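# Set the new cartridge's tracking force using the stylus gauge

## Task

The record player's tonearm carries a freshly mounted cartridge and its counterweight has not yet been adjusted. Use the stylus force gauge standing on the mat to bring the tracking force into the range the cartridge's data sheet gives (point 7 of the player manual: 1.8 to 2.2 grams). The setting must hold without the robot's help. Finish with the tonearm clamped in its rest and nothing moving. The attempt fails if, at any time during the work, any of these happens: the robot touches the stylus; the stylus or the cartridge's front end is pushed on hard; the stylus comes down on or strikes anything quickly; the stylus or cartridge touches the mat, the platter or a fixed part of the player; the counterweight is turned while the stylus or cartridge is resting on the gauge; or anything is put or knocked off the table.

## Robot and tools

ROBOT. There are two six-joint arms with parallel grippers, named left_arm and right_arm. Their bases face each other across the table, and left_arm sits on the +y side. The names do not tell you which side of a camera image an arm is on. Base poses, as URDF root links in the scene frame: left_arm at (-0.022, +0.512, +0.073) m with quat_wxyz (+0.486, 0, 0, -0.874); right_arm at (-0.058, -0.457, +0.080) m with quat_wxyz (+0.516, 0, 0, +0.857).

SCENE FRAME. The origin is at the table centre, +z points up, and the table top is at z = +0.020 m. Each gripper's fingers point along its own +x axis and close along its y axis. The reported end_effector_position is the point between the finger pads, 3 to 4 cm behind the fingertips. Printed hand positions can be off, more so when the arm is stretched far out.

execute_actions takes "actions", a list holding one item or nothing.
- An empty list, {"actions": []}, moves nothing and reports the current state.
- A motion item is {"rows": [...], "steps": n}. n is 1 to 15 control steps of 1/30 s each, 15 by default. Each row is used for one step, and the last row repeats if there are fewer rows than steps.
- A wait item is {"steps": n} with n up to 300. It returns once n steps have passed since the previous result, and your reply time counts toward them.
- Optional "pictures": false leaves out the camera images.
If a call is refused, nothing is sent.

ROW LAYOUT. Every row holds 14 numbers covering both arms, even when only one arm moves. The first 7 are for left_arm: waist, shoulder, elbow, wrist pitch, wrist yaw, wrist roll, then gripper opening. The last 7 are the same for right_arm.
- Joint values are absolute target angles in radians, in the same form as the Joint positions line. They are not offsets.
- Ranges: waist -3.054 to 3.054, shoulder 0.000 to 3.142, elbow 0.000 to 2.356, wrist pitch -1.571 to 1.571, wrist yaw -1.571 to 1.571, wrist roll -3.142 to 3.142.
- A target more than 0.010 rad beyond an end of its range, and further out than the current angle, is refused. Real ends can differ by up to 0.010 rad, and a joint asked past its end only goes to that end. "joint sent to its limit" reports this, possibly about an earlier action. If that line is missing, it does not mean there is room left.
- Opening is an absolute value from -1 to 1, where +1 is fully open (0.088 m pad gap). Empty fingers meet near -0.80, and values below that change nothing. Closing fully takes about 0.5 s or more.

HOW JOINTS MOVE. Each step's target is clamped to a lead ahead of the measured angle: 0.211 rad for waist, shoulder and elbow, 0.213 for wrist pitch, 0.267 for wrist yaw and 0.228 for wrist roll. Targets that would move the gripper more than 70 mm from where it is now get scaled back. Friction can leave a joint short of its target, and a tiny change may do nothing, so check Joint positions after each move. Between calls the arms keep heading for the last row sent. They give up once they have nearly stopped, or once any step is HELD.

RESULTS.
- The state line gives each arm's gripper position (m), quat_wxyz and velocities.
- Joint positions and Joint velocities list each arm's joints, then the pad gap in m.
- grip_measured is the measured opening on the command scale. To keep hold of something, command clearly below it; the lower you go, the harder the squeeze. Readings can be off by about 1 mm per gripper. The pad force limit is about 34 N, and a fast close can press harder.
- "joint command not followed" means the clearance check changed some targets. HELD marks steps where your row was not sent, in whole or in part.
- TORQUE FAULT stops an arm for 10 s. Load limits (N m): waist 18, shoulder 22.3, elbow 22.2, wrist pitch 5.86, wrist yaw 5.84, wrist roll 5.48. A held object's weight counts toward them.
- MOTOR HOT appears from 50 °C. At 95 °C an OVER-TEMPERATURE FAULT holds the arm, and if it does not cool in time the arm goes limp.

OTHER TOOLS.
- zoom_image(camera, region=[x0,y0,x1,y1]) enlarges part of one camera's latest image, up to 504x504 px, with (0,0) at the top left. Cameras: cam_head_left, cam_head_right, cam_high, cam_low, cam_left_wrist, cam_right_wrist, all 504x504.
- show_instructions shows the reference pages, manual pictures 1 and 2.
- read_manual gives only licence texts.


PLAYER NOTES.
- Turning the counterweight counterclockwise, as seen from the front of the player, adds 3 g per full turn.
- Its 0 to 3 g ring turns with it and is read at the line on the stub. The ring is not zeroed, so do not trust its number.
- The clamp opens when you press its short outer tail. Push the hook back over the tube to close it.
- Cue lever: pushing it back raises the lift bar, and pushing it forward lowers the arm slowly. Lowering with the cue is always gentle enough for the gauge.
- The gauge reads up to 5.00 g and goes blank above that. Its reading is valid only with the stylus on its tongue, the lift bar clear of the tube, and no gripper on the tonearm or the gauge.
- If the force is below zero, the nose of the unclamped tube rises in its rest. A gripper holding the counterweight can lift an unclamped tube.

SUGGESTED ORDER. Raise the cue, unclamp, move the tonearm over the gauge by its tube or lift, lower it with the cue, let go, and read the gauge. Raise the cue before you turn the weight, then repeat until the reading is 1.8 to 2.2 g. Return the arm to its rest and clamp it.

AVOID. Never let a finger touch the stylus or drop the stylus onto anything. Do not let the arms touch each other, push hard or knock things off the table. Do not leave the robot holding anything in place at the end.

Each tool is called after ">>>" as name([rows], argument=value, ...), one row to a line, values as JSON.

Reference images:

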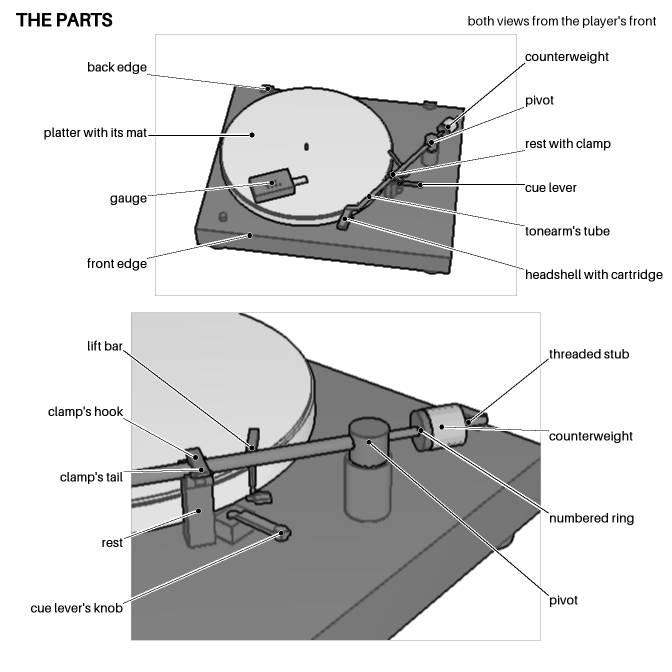

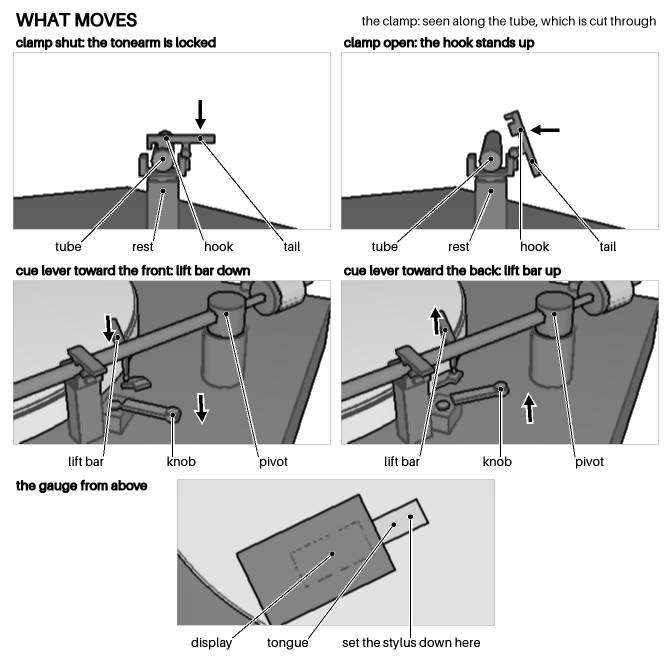

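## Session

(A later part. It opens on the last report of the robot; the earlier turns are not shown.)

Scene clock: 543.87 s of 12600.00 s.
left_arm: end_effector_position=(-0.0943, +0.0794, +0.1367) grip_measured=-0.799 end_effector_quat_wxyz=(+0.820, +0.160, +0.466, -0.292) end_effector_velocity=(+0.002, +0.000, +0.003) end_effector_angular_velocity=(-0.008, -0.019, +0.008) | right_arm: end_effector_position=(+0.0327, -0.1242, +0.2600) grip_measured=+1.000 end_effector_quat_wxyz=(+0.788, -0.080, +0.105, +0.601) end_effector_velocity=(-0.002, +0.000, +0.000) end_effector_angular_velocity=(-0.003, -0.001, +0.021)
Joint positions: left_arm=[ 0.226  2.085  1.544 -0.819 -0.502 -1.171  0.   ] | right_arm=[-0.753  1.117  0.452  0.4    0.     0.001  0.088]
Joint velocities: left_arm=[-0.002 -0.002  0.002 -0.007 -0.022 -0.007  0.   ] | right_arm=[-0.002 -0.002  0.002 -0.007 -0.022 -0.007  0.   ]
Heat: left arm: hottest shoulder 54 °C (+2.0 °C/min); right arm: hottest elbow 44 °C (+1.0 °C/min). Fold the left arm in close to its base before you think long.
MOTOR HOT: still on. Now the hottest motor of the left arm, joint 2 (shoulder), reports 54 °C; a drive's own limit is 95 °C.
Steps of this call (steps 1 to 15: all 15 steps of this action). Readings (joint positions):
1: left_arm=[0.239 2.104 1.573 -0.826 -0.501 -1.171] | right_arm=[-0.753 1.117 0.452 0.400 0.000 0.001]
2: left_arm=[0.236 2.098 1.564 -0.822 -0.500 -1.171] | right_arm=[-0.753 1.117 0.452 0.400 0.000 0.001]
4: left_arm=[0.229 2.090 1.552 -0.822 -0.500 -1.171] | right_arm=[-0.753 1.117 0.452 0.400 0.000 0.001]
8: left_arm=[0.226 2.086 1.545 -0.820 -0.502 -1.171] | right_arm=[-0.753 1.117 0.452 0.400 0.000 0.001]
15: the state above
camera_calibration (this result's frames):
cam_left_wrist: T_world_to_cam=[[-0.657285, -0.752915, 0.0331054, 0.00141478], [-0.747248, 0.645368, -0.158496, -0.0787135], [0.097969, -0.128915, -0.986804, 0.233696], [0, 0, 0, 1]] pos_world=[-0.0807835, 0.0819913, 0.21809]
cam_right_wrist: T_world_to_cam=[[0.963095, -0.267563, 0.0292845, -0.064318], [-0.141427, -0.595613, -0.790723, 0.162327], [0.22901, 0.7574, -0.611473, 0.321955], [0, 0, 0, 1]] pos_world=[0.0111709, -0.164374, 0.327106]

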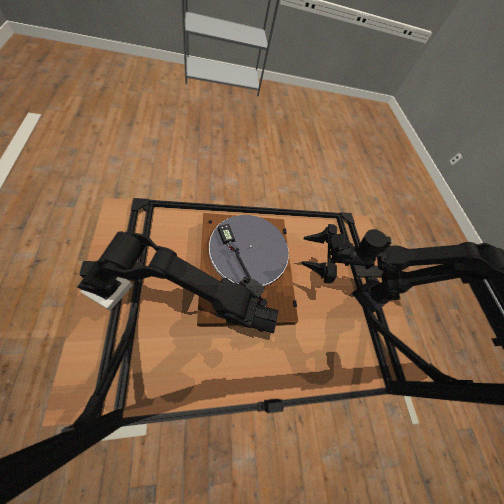

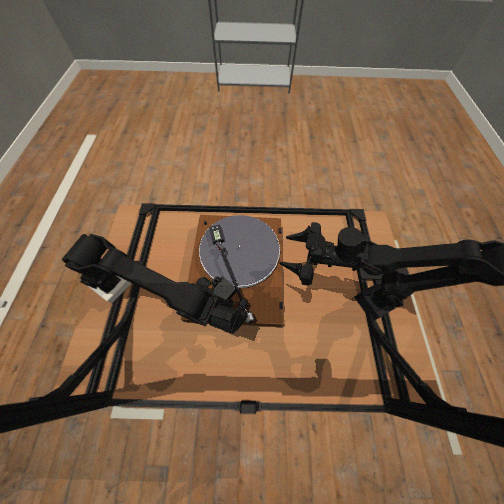

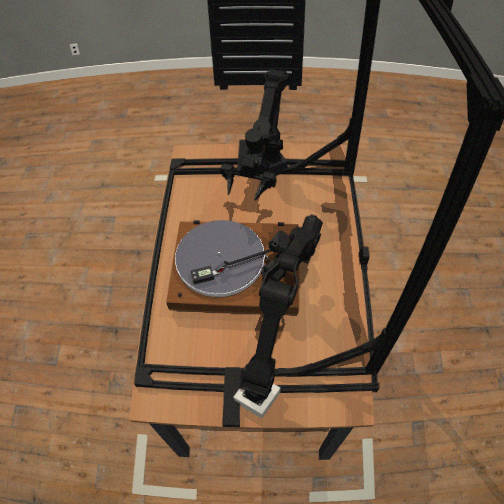

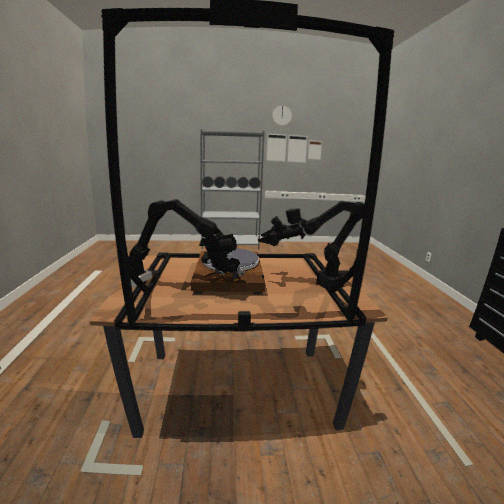

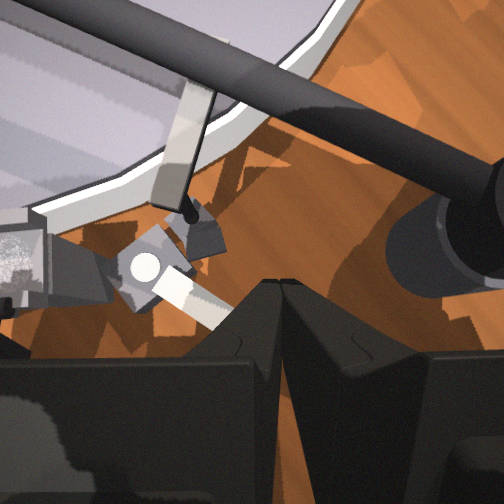

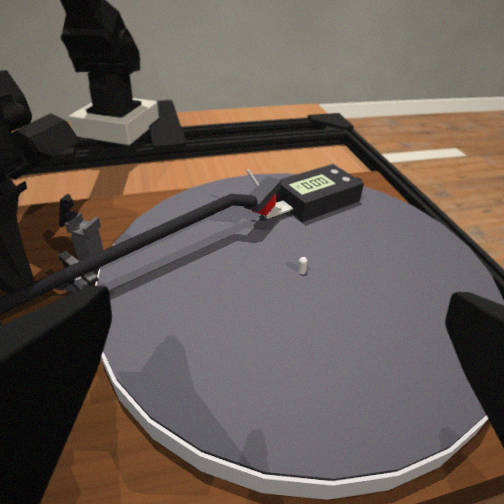

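The lever is following. Continue.

>>> execute_actions([
  {"rows":[[0.206,2.052,1.472,-0.803,-0.489,-1.175,-0.85,-0.754,1.119,0.458,0.401,0,0,1]],"steps":15},
])

>>> execute_actions([
  {"rows":[[0.198,2.018,1.42,-0.785,-0.489,-1.175,-0.85,-0.754,1.119,0.458,0.401,0,0,1]],"steps":15},
])

Scene clock: 546.77 s of 12600.00 s.
left_arm: end_effector_position=(-0.0964, +0.0890, +0.1368) grip_measured=-0.799 end_effector_quat_wxyz=(+0.818, +0.163, +0.465, -0.297) end_effector_velocity=(+0.001, +0.002, -0.001) end_effector_angular_velocity=(+0.006, +0.007, +0.007) | right_arm: end_effector_position=(+0.0327, -0.1241, +0.2601) grip_measured=+1.000 end_effector_quat_wxyz=(+0.788, -0.080, +0.105, +0.601) end_effector_velocity=(-0.001, -0.002, -0.005) end_effector_angular_velocity=(-0.026, -0.013, +0.010)
Joint positions: left_arm=[ 0.214  2.051  1.493 -0.802 -0.502 -1.171  0.   ] | right_arm=[-0.753  1.117  0.452  0.4    0.     0.001  0.088]
Joint velocities: left_arm=[ 0.002 -0.002 -0.002 -0.007  0.007 -0.007  0.   ] | right_arm=[-0.002 -0.002 -0.002 -0.022 -0.007 -0.022  0.   ]
Heat: left arm: hottest shoulder 55 °C (+4.0 °C/min); right arm: hottest elbow 44 °C (+1.0 °C/min). Fold the left arm in close to its base before you think long.
MOTOR HOT: still on. Now the hottest motor of the left arm, joint 2 (shoulder), reports 55 °C; a drive's own limit is 95 °C.
Steps of this call (steps 1 to 15: the robot went on to your last target; steps 16 to 72: nothing new was sent; steps 73 to 87: all 15 steps of this action). Readings (joint positions):
73: left_arm=[0.225 2.078 1.534 -0.810 -0.502 -1.171] | right_arm=[-0.753 1.117 0.452 0.400 0.000 0.001]
74: left_arm=[0.223 2.070 1.521 -0.806 -0.500 -1.171] | right_arm=[-0.753 1.117 0.452 0.400 0.000 0.001]
76: left_arm=[0.217 2.058 1.504 -0.806 -0.501 -1.171] | right_arm=[-0.753 1.117 0.452 0.400 0.000 0.001]
80: left_arm=[0.214 2.052 1.495 -0.803 -0.502 -1.171] | right_arm=[-0.753 1.117 0.452 0.400 0.000 0.001]
87: the state above
camera_calibration (this result's frames):
cam_left_wrist: T_world_to_cam=[[-0.666379, -0.744885, 0.0329647, 0.0056595], [-0.73931, 0.654363, -0.158838, -0.086465], [0.0967451, -0.130217, -0.986754, 0.235215], [0, 0, 0, 1]] pos_world=[-0.082909, 0.0914242, 0.218179]
cam_right_wrist: T_world_to_cam=[[0.963095, -0.267563, 0.0292845, -0.0643189], [-0.141427, -0.595613, -0.790723, 0.162418], [0.22901, 0.7574, -0.611473, 0.32191], [0, 0, 0, 1]] pos_world=[0.0111948, -0.164286, 0.32715]

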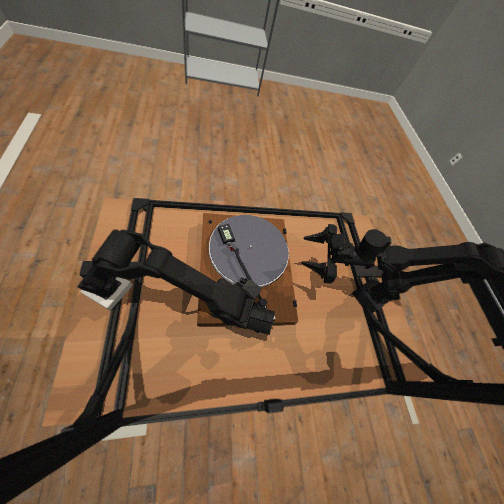

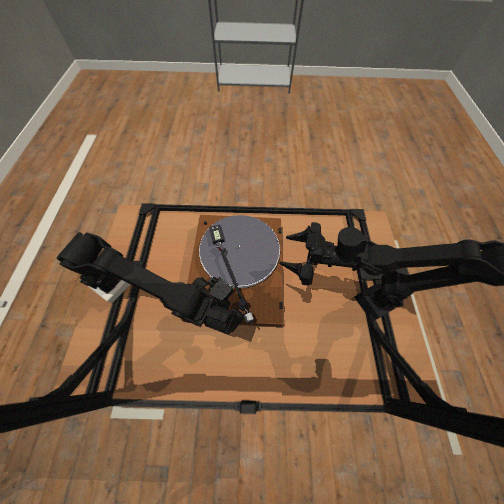

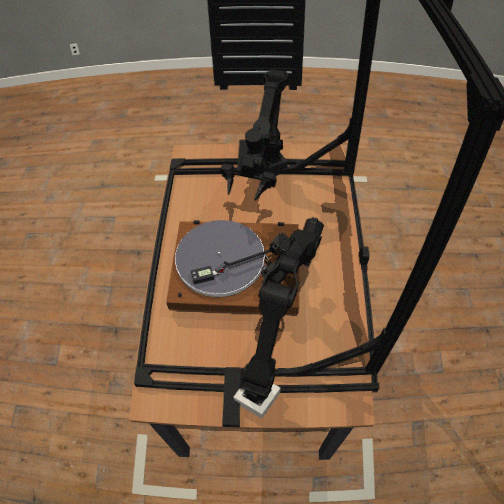

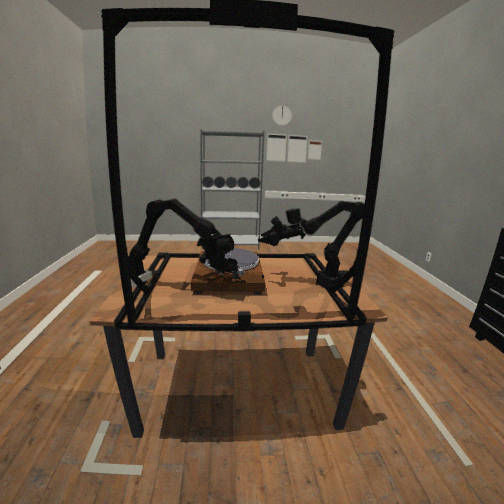

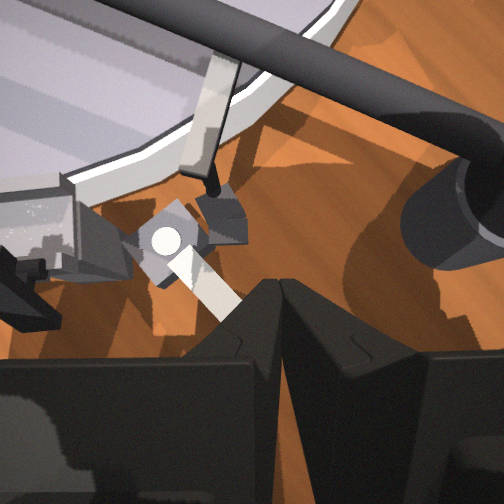

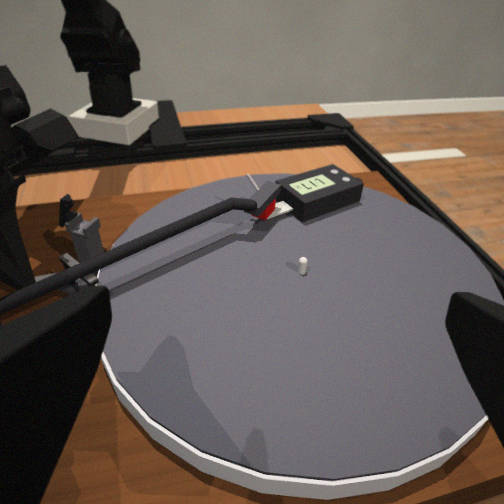

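Scene clock: 547.27 s of 12600.00 s.
left_arm: end_effector_position=(-0.0968, +0.0964, +0.1375) grip_measured=-0.799 end_effector_quat_wxyz=(+0.817, +0.160, +0.464, -0.302) end_effector_velocity=(+0.001, +0.002, +0.002) end_effector_angular_velocity=(-0.009, +0.000, +0.018) | right_arm: end_effector_position=(+0.0327, -0.1241, +0.2601) grip_measured=+1.000 end_effector_quat_wxyz=(+0.788, -0.080, +0.105, +0.601) end_effector_velocity=(-0.003, -0.002, -0.010) end_effector_angular_velocity=(-0.040, +0.010, +0.021)
Joint positions: left_arm=[ 0.207  2.017  1.444 -0.777 -0.502 -1.171  0.   ] | right_arm=[-0.753  1.117  0.452  0.4    0.     0.001  0.088]
Joint velocities: left_arm=[-0.002 -0.007 -0.002 -0.007 -0.007 -0.022  0.   ] | right_arm=[-0.002  0.002 -0.002 -0.037 -0.022 -0.007  0.   ]
Heat: left arm: hottest shoulder 55 °C (+4.0 °C/min); right arm: hottest elbow 44 °C (+1.0 °C/min). Fold the left arm in close to its base before you think long.
MOTOR HOT: still on. Now the hottest motor of the left arm, joint 2 (shoulder), reports 55 °C; a drive's own limit is 95 °C.
Steps of this call (steps 1 to 15: all 15 steps of this action). Readings (joint positions):
1: left_arm=[0.213 2.045 1.484 -0.794 -0.503 -1.171] | right_arm=[-0.753 1.117 0.452 0.400 0.000 0.001]
2: left_arm=[0.212 2.036 1.471 -0.788 -0.501 -1.171] | right_arm=[-0.753 1.117 0.452 0.400 0.000 0.001]
4: left_arm=[0.210 2.026 1.456 -0.779 -0.503 -1.171] | right_arm=[-0.753 1.117 0.452 0.400 0.000 0.001]
8: left_arm=[0.210 2.022 1.449 -0.774 -0.503 -1.171] | right_arm=[-0.753 1.117 0.452 0.400 0.000 0.001]
15: the state above
camera_calibration (this result's frames):
cam_left_wrist: T_world_to_cam=[[-0.67112, -0.740162, 0.0419296, 0.00874335], [-0.735577, 0.657786, -0.161999, -0.090896], [0.0923245, -0.139563, -0.9859, 0.237329], [0, 0, 0, 1]] pos_world=[-0.0829045, 0.099384, 0.218891]
cam_right_wrist: T_world_to_cam=[[0.963095, -0.267563, 0.0292845, -0.0643189], [-0.141427, -0.595613, -0.790723, 0.162418], [0.22901, 0.7574, -0.611473, 0.32191], [0, 0, 0, 1]] pos_world=[0.0111948, -0.164286, 0.32715]

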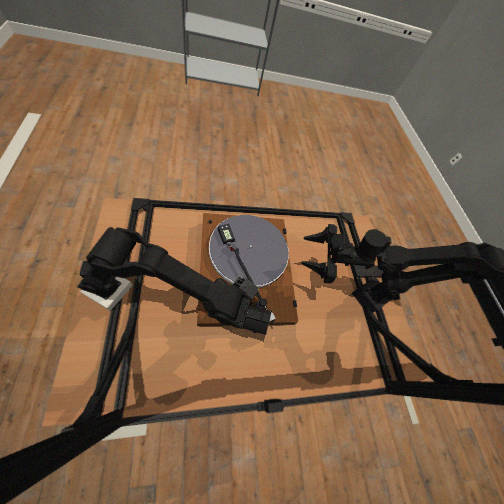

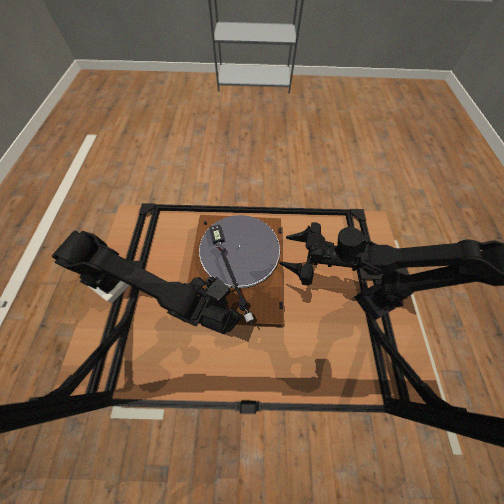

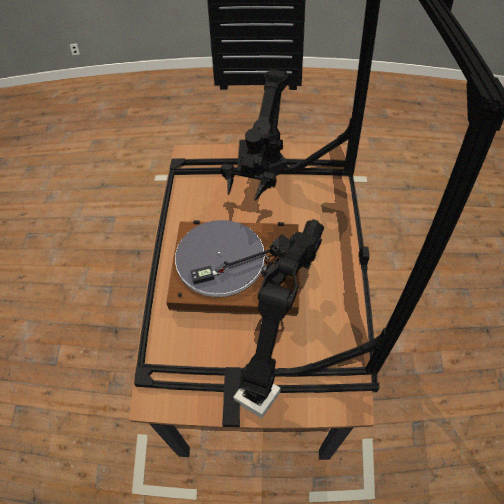

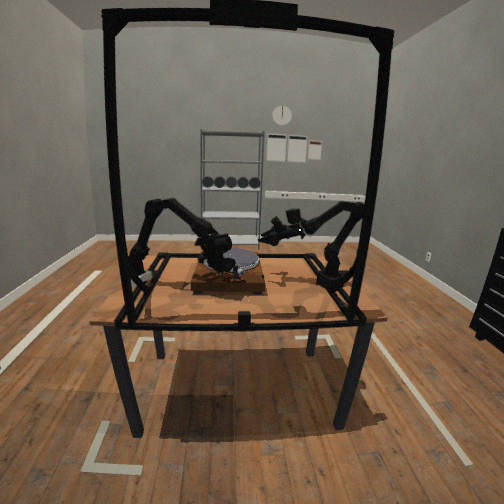

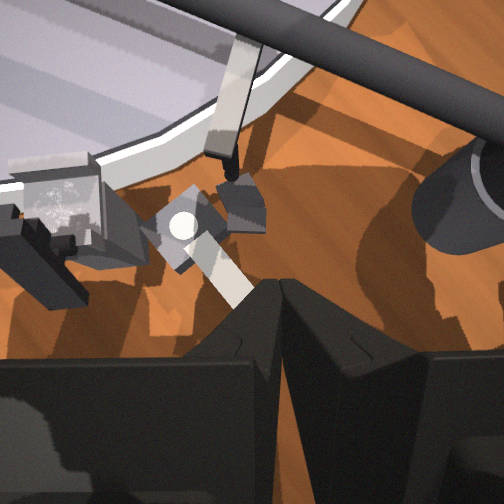

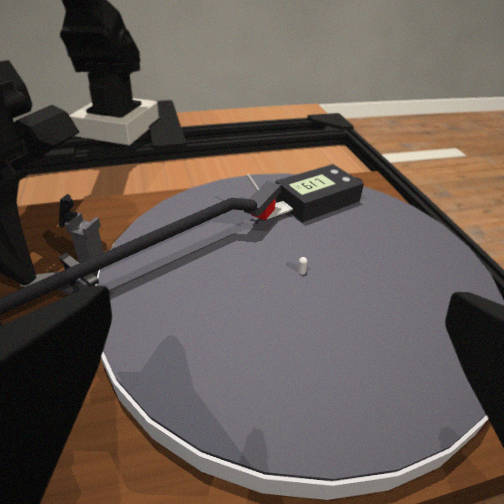

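Lever at stop. Raise the left hand.

>>> execute_actions([
  {"rows":[[0.205,1.99,1.55,-0.94,-0.5,-1.175,-0.85,-0.754,1.119,0.458,0.401,0,0,1],[0.2,1.95,1.62,-1.05,-0.5,-1.175,-0.85,-0.754,1.119,0.458,0.401,0,0,1]],"steps":15},
], pictures=false)

>>> execute_actions([
  {"rows":[[0.1,1.7,1.25,-0.6,-0.7,-1.0,-0.85,-0.754,1.119,0.458,0.401,0,0,1]],"steps":15},
], pictures=false)

>>> execute_actions([
  {"steps":45},
])

>>> zoom_image(camera="cam_right_wrist", region=[220, 140, 380, 250])

>>> zoom_image(camera="cam_high", region=[170, 240, 270, 310])

Scene clock: 552.87 s of 12600.00 s.
left_arm: end_effector_position=(-0.0954, +0.1064, +0.2019) grip_measured=-0.799 end_effector_quat_wxyz=(+0.816, +0.175, +0.465, -0.296) end_effector_velocity=(+0.004, -0.001, +0.001) end_effector_angular_velocity=(-0.018, -0.012, +0.026) | right_arm: end_effector_position=(+0.0327, -0.1240, +0.2602) grip_measured=+1.000 end_effector_quat_wxyz=(+0.788, -0.080, +0.105, +0.601) end_effector_velocity=(+0.001, -0.002, -0.006) end_effector_angular_velocity=(-0.028, -0.002, -0.008)
Joint positions: left_arm=[ 0.203  1.948  1.613 -1.047 -0.5   -1.172  0.   ] | right_arm=[-0.753  1.117  0.453  0.4    0.     0.     0.088]
Joint velocities: left_arm=[ 0.002 -0.002 -0.007  0.007 -0.022 -0.022  0.   ] | right_arm=[-0.002  0.002 -0.002 -0.022  0.007 -0.007  0.   ]
Heat: left arm: hottest shoulder 55 °C (+4.0 °C/min); right arm: hottest elbow 44 °C (+1.0 °C/min). Fold the left arm in close to its base before you think long.
MOTOR HOT: still on. Now the hottest motor of the left arm, joint 2 (shoulder), reports 55 °C; a drive's own limit is 95 °C.
Steps of this call (steps 1 to 15: the robot went on to your last target; steps 16 to 153: nothing new was sent; steps 154 to 168: all 15 steps of this action). Readings (joint positions):
154: left_arm=[0.207 2.015 1.461 -0.812 -0.497 -1.171] | right_arm=[-0.753 1.117 0.453 0.400 0.000 0.000]
155: left_arm=[0.206 2.013 1.493 -0.884 -0.494 -1.171] | right_arm=[-0.753 1.117 0.453 0.400 0.000 0.000]
157: left_arm=[0.204 2.002 1.543 -0.968 -0.493 -1.171] | right_arm=[-0.753 1.117 0.453 0.400 0.000 0.000]
161: left_arm=[0.203 1.954 1.604 -1.027 -0.500 -1.172] | right_arm=[-0.753 1.117 0.453 0.400 0.000 0.000]
168: the state above

Scene clock: 553.37 s of 12600.00 s.
left_arm: end_effector_position=(-0.1102, +0.1163, +0.2268) grip_measured=-0.799 end_effector_quat_wxyz=(+0.832, +0.104, +0.348, -0.418) end_effector_velocity=(-0.000, -0.008, +0.007) end_effector_angular_velocity=(-0.072, +0.003, +0.021) | right_arm: end_effector_position=(+0.0327, -0.1240, +0.2603) grip_measured=+1.000 end_effector_quat_wxyz=(+0.788, -0.080, +0.105, +0.601) end_effector_velocity=(-0.001, -0.002, -0.003) end_effector_angular_velocity=(-0.022, -0.014, +0.010)
Joint positions: left_arm=[ 0.098  1.709  1.261 -0.605 -0.696 -1.005  0.   ] | right_arm=[-0.753  1.117  0.453  0.4    0.     0.     0.088]
Joint velocities: left_arm=[-0.002 -0.002 -0.007  0.066 -0.037 -0.007  0.   ] | right_arm=[-0.002 -0.007 -0.002 -0.022 -0.007 -0.022  0.   ]
Heat: left arm: hottest shoulder 55 °C (+4.1 °C/min); right arm: hottest elbow 44 °C (+1.0 °C/min). Fold the left arm in close to its base before you think long.
MOTOR HOT: still on. Now the hottest motor of the left arm, joint 2 (shoulder), reports 55 °C; a drive's own limit is 95 °C.
Steps of this call (steps 1 to 15: all 15 steps of this action). Readings (joint positions):
1: left_arm=[0.194 1.914 1.570 -0.981 -0.552 -1.131] | right_arm=[-0.753 1.117 0.453 0.400 0.000 0.000]
2: left_arm=[0.175 1.869 1.506 -0.919 -0.598 -1.092] | right_arm=[-0.753 1.117 0.453 0.400 0.000 0.000]
4: left_arm=[0.130 1.779 1.388 -0.805 -0.649 -1.047] | right_arm=[-0.753 1.117 0.453 0.400 0.000 0.000]
8: left_arm=[0.097 1.711 1.296 -0.647 -0.686 -1.014] | right_arm=[-0.753 1.117 0.453 0.400 0.000 0.000]
15: the state above

Scene clock: 554.87 s of 12600.00 s.
left_arm: end_effector_position=(-0.1102, +0.1160, +0.2269) grip_measured=-0.799 end_effector_quat_wxyz=(+0.833, +0.103, +0.348, -0.419) end_effector_velocity=(-0.002, +0.001, -0.000) end_effector_angular_velocity=(-0.002, -0.009, -0.009) | right_arm: end_effector_position=(+0.0327, -0.1240, +0.2603) grip_measured=+1.000 end_effector_quat_wxyz=(+0.788, -0.080, +0.105, +0.601) end_effector_velocity=(-0.001, -0.002, -0.005) end_effector_angular_velocity=(-0.023, +0.001, +0.007)
Joint positions: left_arm=[ 0.098  1.709  1.26  -0.602 -0.698 -1.004  0.   ] | right_arm=[-0.753  1.117  0.453  0.4    0.     0.     0.088]
Joint velocities: left_arm=[-0.007 -0.002 -0.007  0.007 -0.007  0.007  0.   ] | right_arm=[-0.002 -0.002 -0.002 -0.022 -0.007 -0.007  0.   ]
Heat: left arm: hottest shoulder 55 °C (+4.0 °C/min); right arm: hottest elbow 44 °C (+1.0 °C/min). Fold the left arm in close to its base before you think long.
MOTOR HOT: still on. Now the hottest motor of the left arm, joint 2 (shoulder), reports 55 °C; a drive's own limit is 95 °C.
Steps of this call (steps 1 to 15: the robot went on to your last target; steps 16 to 45: nothing new was sent). Readings (joint positions):
1: left_arm=[0.098 1.709 1.261 -0.604 -0.697 -1.005] | right_arm=[-0.753 1.117 0.453 0.400 0.000 0.000]
2: left_arm=[0.098 1.710 1.261 -0.604 -0.697 -1.005] | right_arm=[-0.753 1.117 0.453 0.400 0.000 0.000]
4: left_arm=[0.098 1.709 1.261 -0.603 -0.697 -1.004] | right_arm=[-0.753 1.117 0.453 0.400 0.000 0.000]
8: left_arm=[0.098 1.709 1.260 -0.602 -0.698 -1.004] | right_arm=[-0.753 1.117 0.453 0.400 0.000 0.000]
45: the state above
All arms were judged still, so your last target was given up. Only a new action makes them travel on or press farther. Fingers that are still opening or closing keep moving.
camera_calibration (this result's frames):
cam_left_wrist: T_world_to_cam=[[-0.79513, -0.592304, 0.130172, -0.040374], [-0.581693, 0.684215, -0.439866, -0.0222676], [0.171469, -0.425471, -0.888579, 0.349229], [0, 0, 0, 1]] pos_world=[-0.104938, 0.139909, 0.305778]
cam_right_wrist: T_world_to_cam=[[0.963106, -0.267485, 0.0296492, -0.0644115], [-0.140928, -0.595122, -0.791182, 0.162829], [0.229274, 0.757814, -0.610861, 0.32188], [0, 0, 0, 1]] pos_world=[0.0111834, -0.164251, 0.327361]

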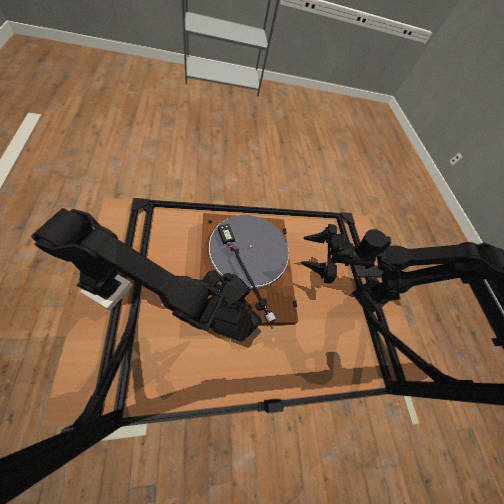

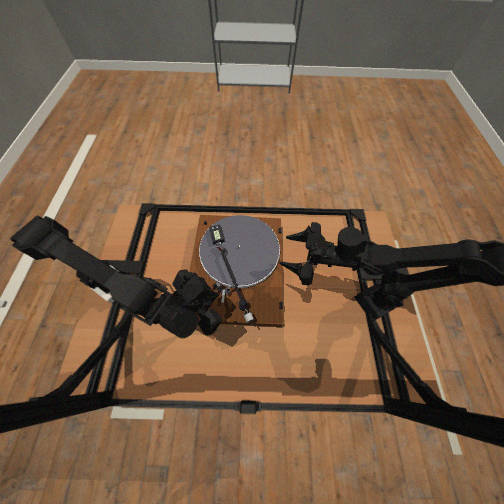

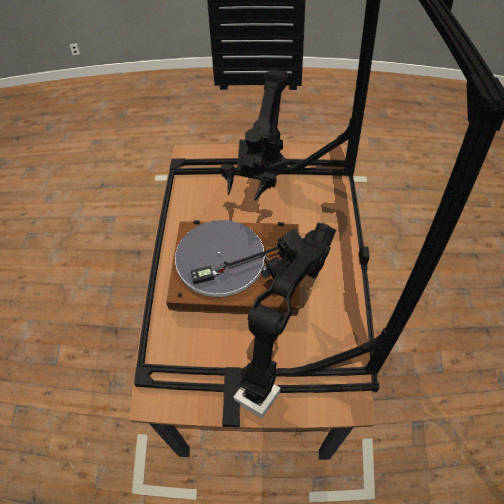

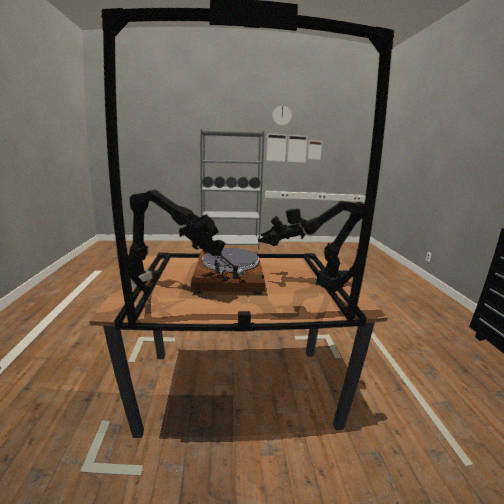

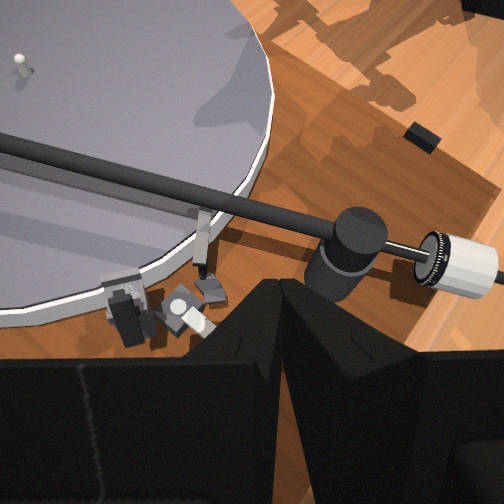

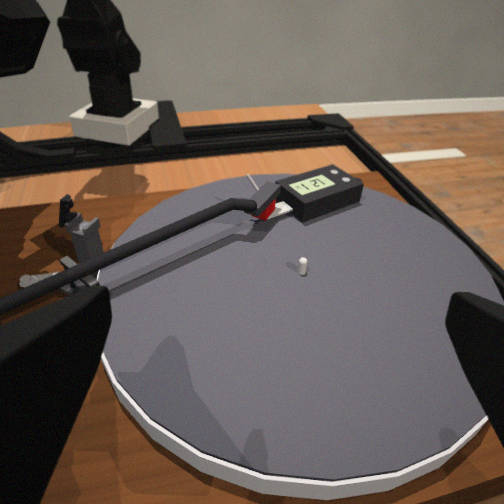

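Region (220, 140, 380, 250) of cam_right_wrist's 504x504 image, scaled by 3.150, with more detail than that image has; it fills the top 346 rows of this view, and the rest is white.

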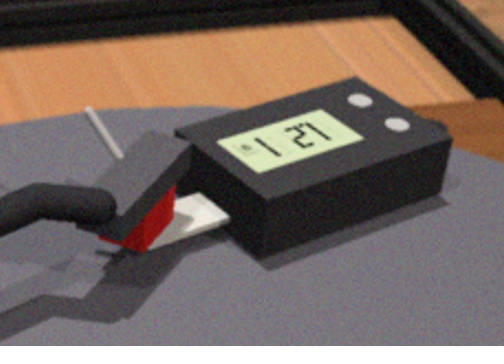

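Region (170, 240, 270, 310) of cam_high's 504x504 image, scaled by 5.040, with more detail than that image has; it fills the top 353 rows of this view, and the rest is white.

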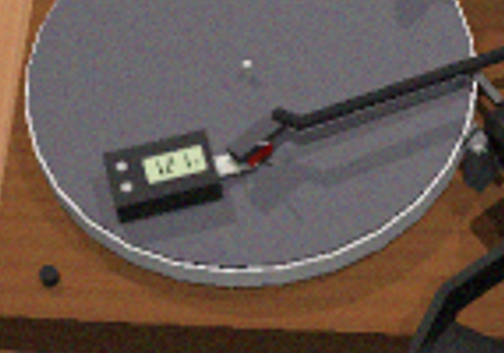

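>>> execute_actions([
  {"rows":[[0.0336,1.7584,1.0169,-0.3057,-0.8727,-0.925,-0.85,-0.754,1.119,0.458,0.401,0,0,1]],"steps":15},
])

>>> zoom_image(camera="cam_right_wrist", region=[230, 160, 340, 235])

>>> zoom_image(camera="cam_left_wrist", region=[300, 150, 504, 330])

Scene clock: 561.73 s of 12600.00 s.
left_arm: end_effector_position=(-0.1088, +0.1308, +0.1714) grip_measured=-0.799 end_effector_quat_wxyz=(+0.857, +0.129, +0.263, -0.424) end_effector_velocity=(+0.001, -0.000, +0.005) end_effector_angular_velocity=(-0.024, -0.006, +0.013) | right_arm: end_effector_position=(+0.0328, -0.1241, +0.2603) grip_measured=+1.000 end_effector_quat_wxyz=(+0.788, -0.080, +0.105, +0.601) end_effector_velocity=(-0.002, -0.001, -0.000) end_effector_angular_velocity=(-0.004, -0.004, +0.011)
Joint positions: left_arm=[ 0.035  1.764  1.022 -0.31  -0.869 -0.93   0.   ] | right_arm=[-0.753  1.117  0.453  0.4    0.     0.     0.088]
Joint velocities: left_arm=[-0.002 -0.007 -0.002  0.007 -0.022 -0.007  0.   ] | right_arm=[ 0.002 -0.007 -0.002 -0.007 -0.007 -0.007  0.   ]
Heat: left arm: hottest shoulder 55 °C (+4.0 °C/min); right arm: hottest elbow 44 °C (+1.0 °C/min). Fold the left arm in close to its base before you think long.
MOTOR HOT: still on. Now the hottest motor of the left arm, joint 2 (shoulder), reports 55 °C; a drive's own limit is 95 °C.
Steps of this call (steps 1 to 90: nothing new was sent; then 3.37 s passed at rest; steps 91 to 105: all 15 steps of this action). Readings (joint positions):
91: left_arm=[0.091 1.711 1.220 -0.531 -0.749 -0.983] | right_arm=[-0.753 1.117 0.453 0.400 0.000 0.000]
92: left_arm=[0.078 1.711 1.173 -0.463 -0.793 -0.967] | right_arm=[-0.753 1.117 0.453 0.400 0.000 0.000]
94: left_arm=[0.053 1.727 1.095 -0.391 -0.829 -0.947] | right_arm=[-0.753 1.117 0.453 0.400 0.000 0.000]
98: left_arm=[0.035 1.767 1.025 -0.333 -0.856 -0.933] | right_arm=[-0.753 1.117 0.453 0.400 0.000 0.000]
105: the state above
camera_calibration (this result's frames):
cam_left_wrist: T_world_to_cam=[[-0.820802, -0.571182, 0.00593637, -0.0074742], [-0.476116, 0.678374, -0.559573, -0.0232628], [0.315591, -0.462125, -0.82876, 0.316199], [0, 0, 0, 1]] pos_world=[-0.117, 0.157635, 0.24908]
cam_right_wrist: T_world_to_cam=[[0.963004, -0.267853, 0.0296492, -0.0645852], [-0.141155, -0.595068, -0.791182, 0.16284], [0.229564, 0.757726, -0.610861, 0.321857], [0, 0, 0, 1]] pos_world=[0.0112949, -0.164277, 0.327361]

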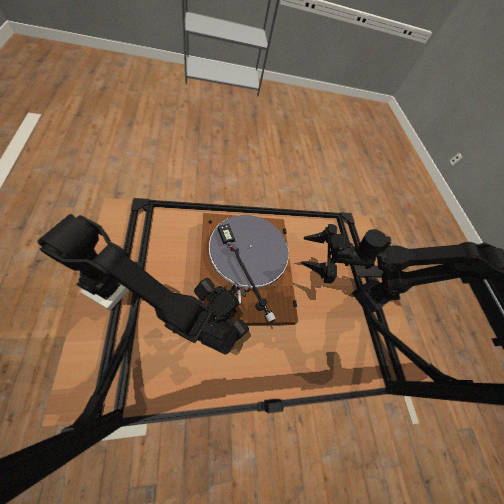

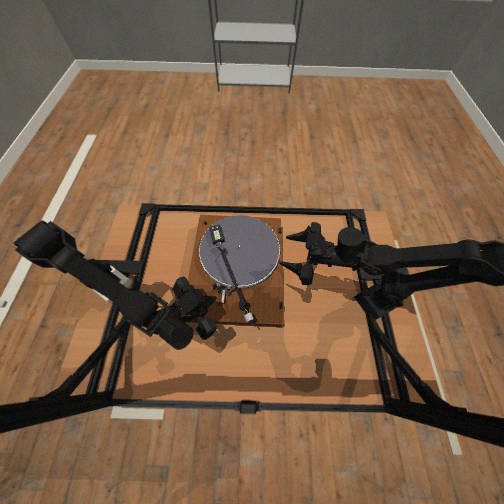

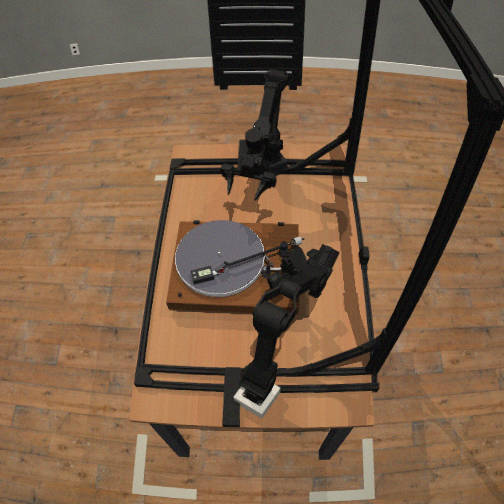

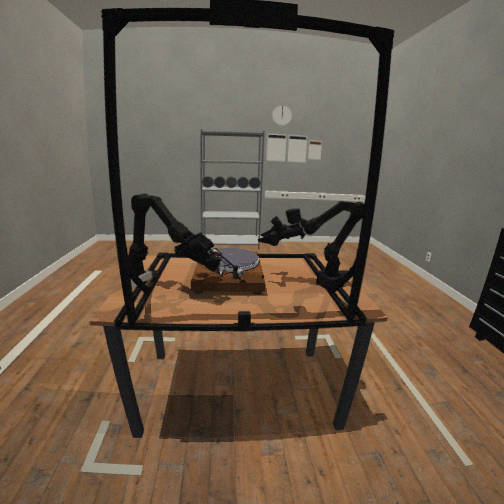

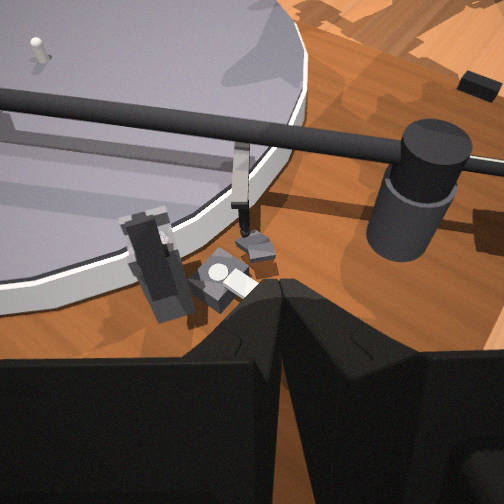

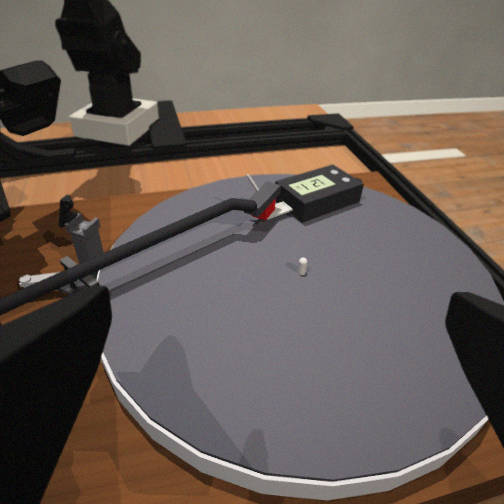

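Region (230, 160, 340, 235) of cam_right_wrist's 504x504 image, scaled by 4.582, with more detail than that image has; it fills the top 344 rows of this view, and the rest is white.

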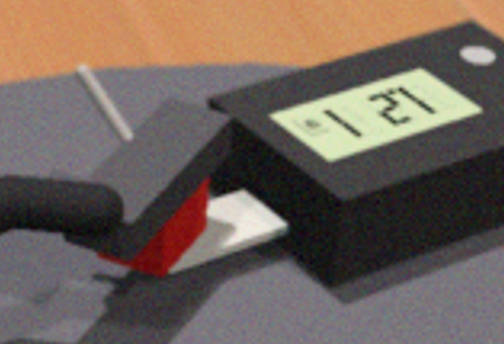

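Region (300, 150, 504, 330) of cam_left_wrist's 504x504 image, scaled by 2.471, with more detail than that image has; it fills the top 445 rows of this view, and the rest is white.

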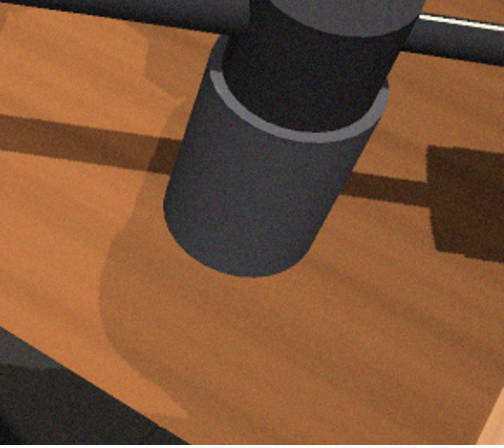

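Stable at 1.21. Push lever back.

>>> execute_actions([
  {"rows":[[0.0336,1.82,0.965,-0.19,-0.8727,-0.925,-0.85,-0.754,1.119,0.458,0.401,0,0,1],[0.0336,1.82,0.965,-0.19,-0.8727,-0.925,-0.85,-0.754,1.119,0.458,0.401,0,0,1],[0.0336,1.82,0.965,-0.19,-0.8727,-0.925,-0.85,-0.754,1.119,0.458,0.401,0,0,1],[0.0336,1.881,0.919,-0.085,-0.8727,-0.925,-0.85,-0.754,1.119,0.458,0.401,0,0,1]],"steps":15},
], pictures=false)

>>> execute_actions([
  {"rows":[[0.042,1.898,0.947,-0.096,-0.8727,-0.925,-0.85,-0.754,1.119,0.458,0.401,0,0,1],[0.042,1.898,0.947,-0.096,-0.8727,-0.925,-0.85,-0.754,1.119,0.458,0.401,0,0,1],[0.042,1.898,0.947,-0.096,-0.8727,-0.925,-0.85,-0.754,1.119,0.458,0.401,0,0,1],[0.05,1.915,0.975,-0.107,-0.8727,-0.925,-0.85,-0.754,1.119,0.458,0.401,0,0,1],[0.05,1.915,0.975,-0.107,-0.8727,-0.925,-0.85,-0.754,1.119,0.458,0.401,0,0,1],[0.05,1.915,0.975,-0.107,-0.8727,-0.925,-0.85,-0.754,1.119,0.458,0.401,0,0,1],[0.058,1.933,1.003,-0.118,-0.8727,-0.925,-0.85,-0.754,1.119,0.458,0.401,0,0,1],[0.058,1.933,1.003,-0.118,-0.8727,-0.925,-0.85,-0.754,1.119,0.458,0.401,0,0,1],[0.058,1.933,1.003,-0.118,-0.8727,-0.925,-0.85,-0.754,1.119,0.458,0.401,0,0,1],[0.0663,1.9501,1.0319,-0.129,-0.8727,-0.925,-0.85,-0.754,1.119,0.458,0.401,0,0,1]],"steps":15},
])

Scene clock: 567.97 s of 12600.00 s.
left_arm: end_effector_position=(-0.1083, +0.1312, +0.1199) grip_measured=-0.799 end_effector_quat_wxyz=(+0.858, +0.127, +0.262, -0.424) end_effector_velocity=(-0.001, +0.002, -0.001) end_effector_angular_velocity=(+0.018, -0.026, -0.016) | right_arm: end_effector_position=(+0.0329, -0.1240, +0.2604) grip_measured=+1.000 end_effector_quat_wxyz=(+0.788, -0.080, +0.105, +0.601) end_effector_velocity=(-0.000, -0.001, -0.002) end_effector_angular_velocity=(-0.009, -0.007, -0.003)
Joint positions: left_arm=[ 0.035  1.88   0.923 -0.088 -0.872 -0.928  0.   ] | right_arm=[-0.753  1.118  0.453  0.4    0.     0.     0.088]
Joint velocities: left_arm=[-0.007  0.002 -0.002 -0.007 -0.007  0.022  0.   ] | right_arm=[ 0.002 -0.002 -0.002 -0.007  0.007 -0.007  0.   ]
Heat: left arm: hottest shoulder 54 °C (+2.0 °C/min); right arm: hottest elbow 44 °C (+1.0 °C/min). Fold the left arm in close to its base before you think long.
MOTOR HOT: still on. Now the hottest motor of the left arm, joint 2 (shoulder), reports 54 °C; a drive's own limit is 95 °C.
Steps of this call (steps 1 to 15: the robot went on to your last target; steps 16 to 90: nothing new was sent; then 2.73 s passed at rest; steps 91 to 105: all 15 steps of this action). Readings (joint positions):
91: left_arm=[0.035 1.769 1.013 -0.277 -0.873 -0.929] | right_arm=[-0.753 1.118 0.453 0.400 0.000 0.000]
92: left_arm=[0.035 1.776 1.005 -0.246 -0.873 -0.928] | right_arm=[-0.753 1.118 0.453 0.400 0.000 0.000]
94: left_arm=[0.035 1.803 0.982 -0.188 -0.874 -0.928] | right_arm=[-0.753 1.118 0.453 0.400 0.000 0.000]
98: left_arm=[0.035 1.867 0.935 -0.116 -0.872 -0.928] | right_arm=[-0.753 1.118 0.453 0.400 0.000 0.000]
105: the state above

Scene clock: 568.47 s of 12600.00 s.
left_arm: end_effector_position=(-0.1088, +0.1119, +0.1210) grip_measured=-0.799 end_effector_quat_wxyz=(+0.862, +0.126, +0.264, -0.414) end_effector_velocity=(-0.001, -0.008, -0.001) end_effector_angular_velocity=(+0.016, +0.016, +0.005) | right_arm: end_effector_position=(+0.0329, -0.1240, +0.2604) grip_measured=+1.000 end_effector_quat_wxyz=(+0.788, -0.080, +0.105, +0.601) end_effector_velocity=(+0.003, -0.002, -0.001) end_effector_angular_velocity=(-0.014, -0.005, -0.012)
Joint positions: left_arm=[ 0.059  1.94   1.016 -0.125 -0.871 -0.928  0.   ] | right_arm=[-0.753  1.118  0.453  0.4    0.     0.     0.088]
Joint velocities: left_arm=[ 0.012  0.022  0.046 -0.037  0.022 -0.007  0.   ] | right_arm=[-0.007 -0.007  0.002 -0.022  0.007 -0.007  0.   ]
Heat: left arm: hottest shoulder 54 °C (+2.0 °C/min); right arm: hottest elbow 44 °C (+1.0 °C/min). Fold the left arm in close to its base before you think long.
MOTOR HOT: still on. Now the hottest motor of the left arm, joint 2 (shoulder), reports 54 °C; a drive's own limit is 95 °C.
Steps of this call (steps 1 to 15: all 15 steps of this action). Readings (joint positions):
1: left_arm=[0.035 1.882 0.923 -0.089 -0.872 -0.928] | right_arm=[-0.753 1.118 0.453 0.400 0.000 0.000]
2: left_arm=[0.036 1.885 0.925 -0.091 -0.872 -0.928] | right_arm=[-0.753 1.118 0.453 0.400 0.000 0.000]
4: left_arm=[0.038 1.890 0.935 -0.097 -0.872 -0.928] | right_arm=[-0.753 1.118 0.453 0.400 0.000 0.000]
8: left_arm=[0.048 1.911 0.970 -0.109 -0.872 -0.928] | right_arm=[-0.753 1.118 0.453 0.400 0.000 0.000]
15: the state above
camera_calibration (this result's frames):
cam_left_wrist: T_world_to_cam=[[-0.80738, -0.590002, 0.00588864, -0.014478], [-0.490912, 0.666177, -0.561439, -0.0386495], [0.327328, -0.456186, -0.827497, 0.266114], [0, 0, 0, 1]] pos_world=[-0.117769, 0.138603, 0.198595]
cam_right_wrist: T_world_to_cam=[[0.963004, -0.267853, 0.0296492, -0.0645861], [-0.141155, -0.595068, -0.791182, 0.162931], [0.229564, 0.757726, -0.610861, 0.321812], [0, 0, 0, 1]] pos_world=[0.0113188, -0.16419, 0.327405]

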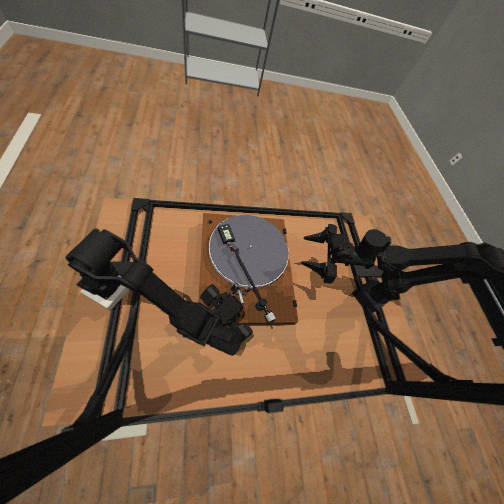

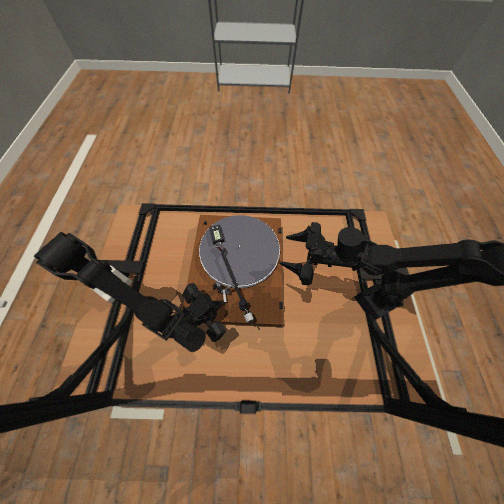

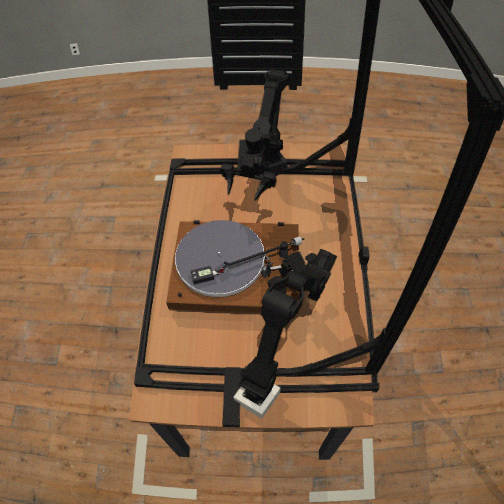

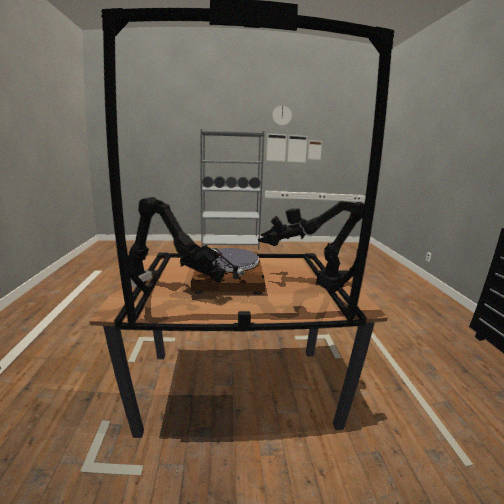

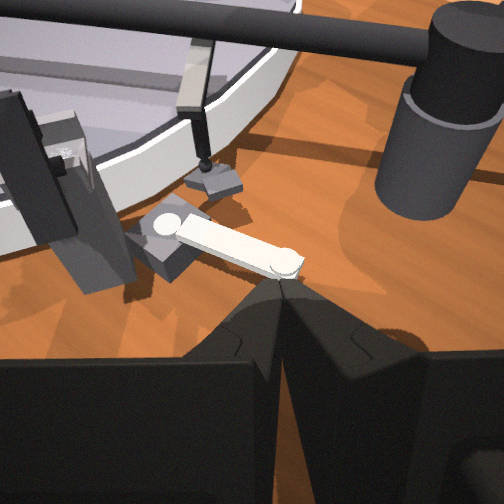

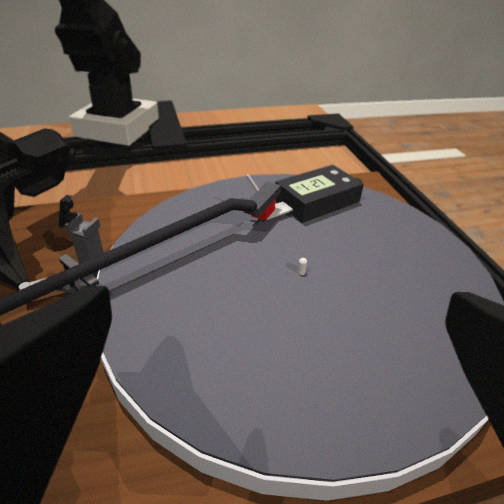

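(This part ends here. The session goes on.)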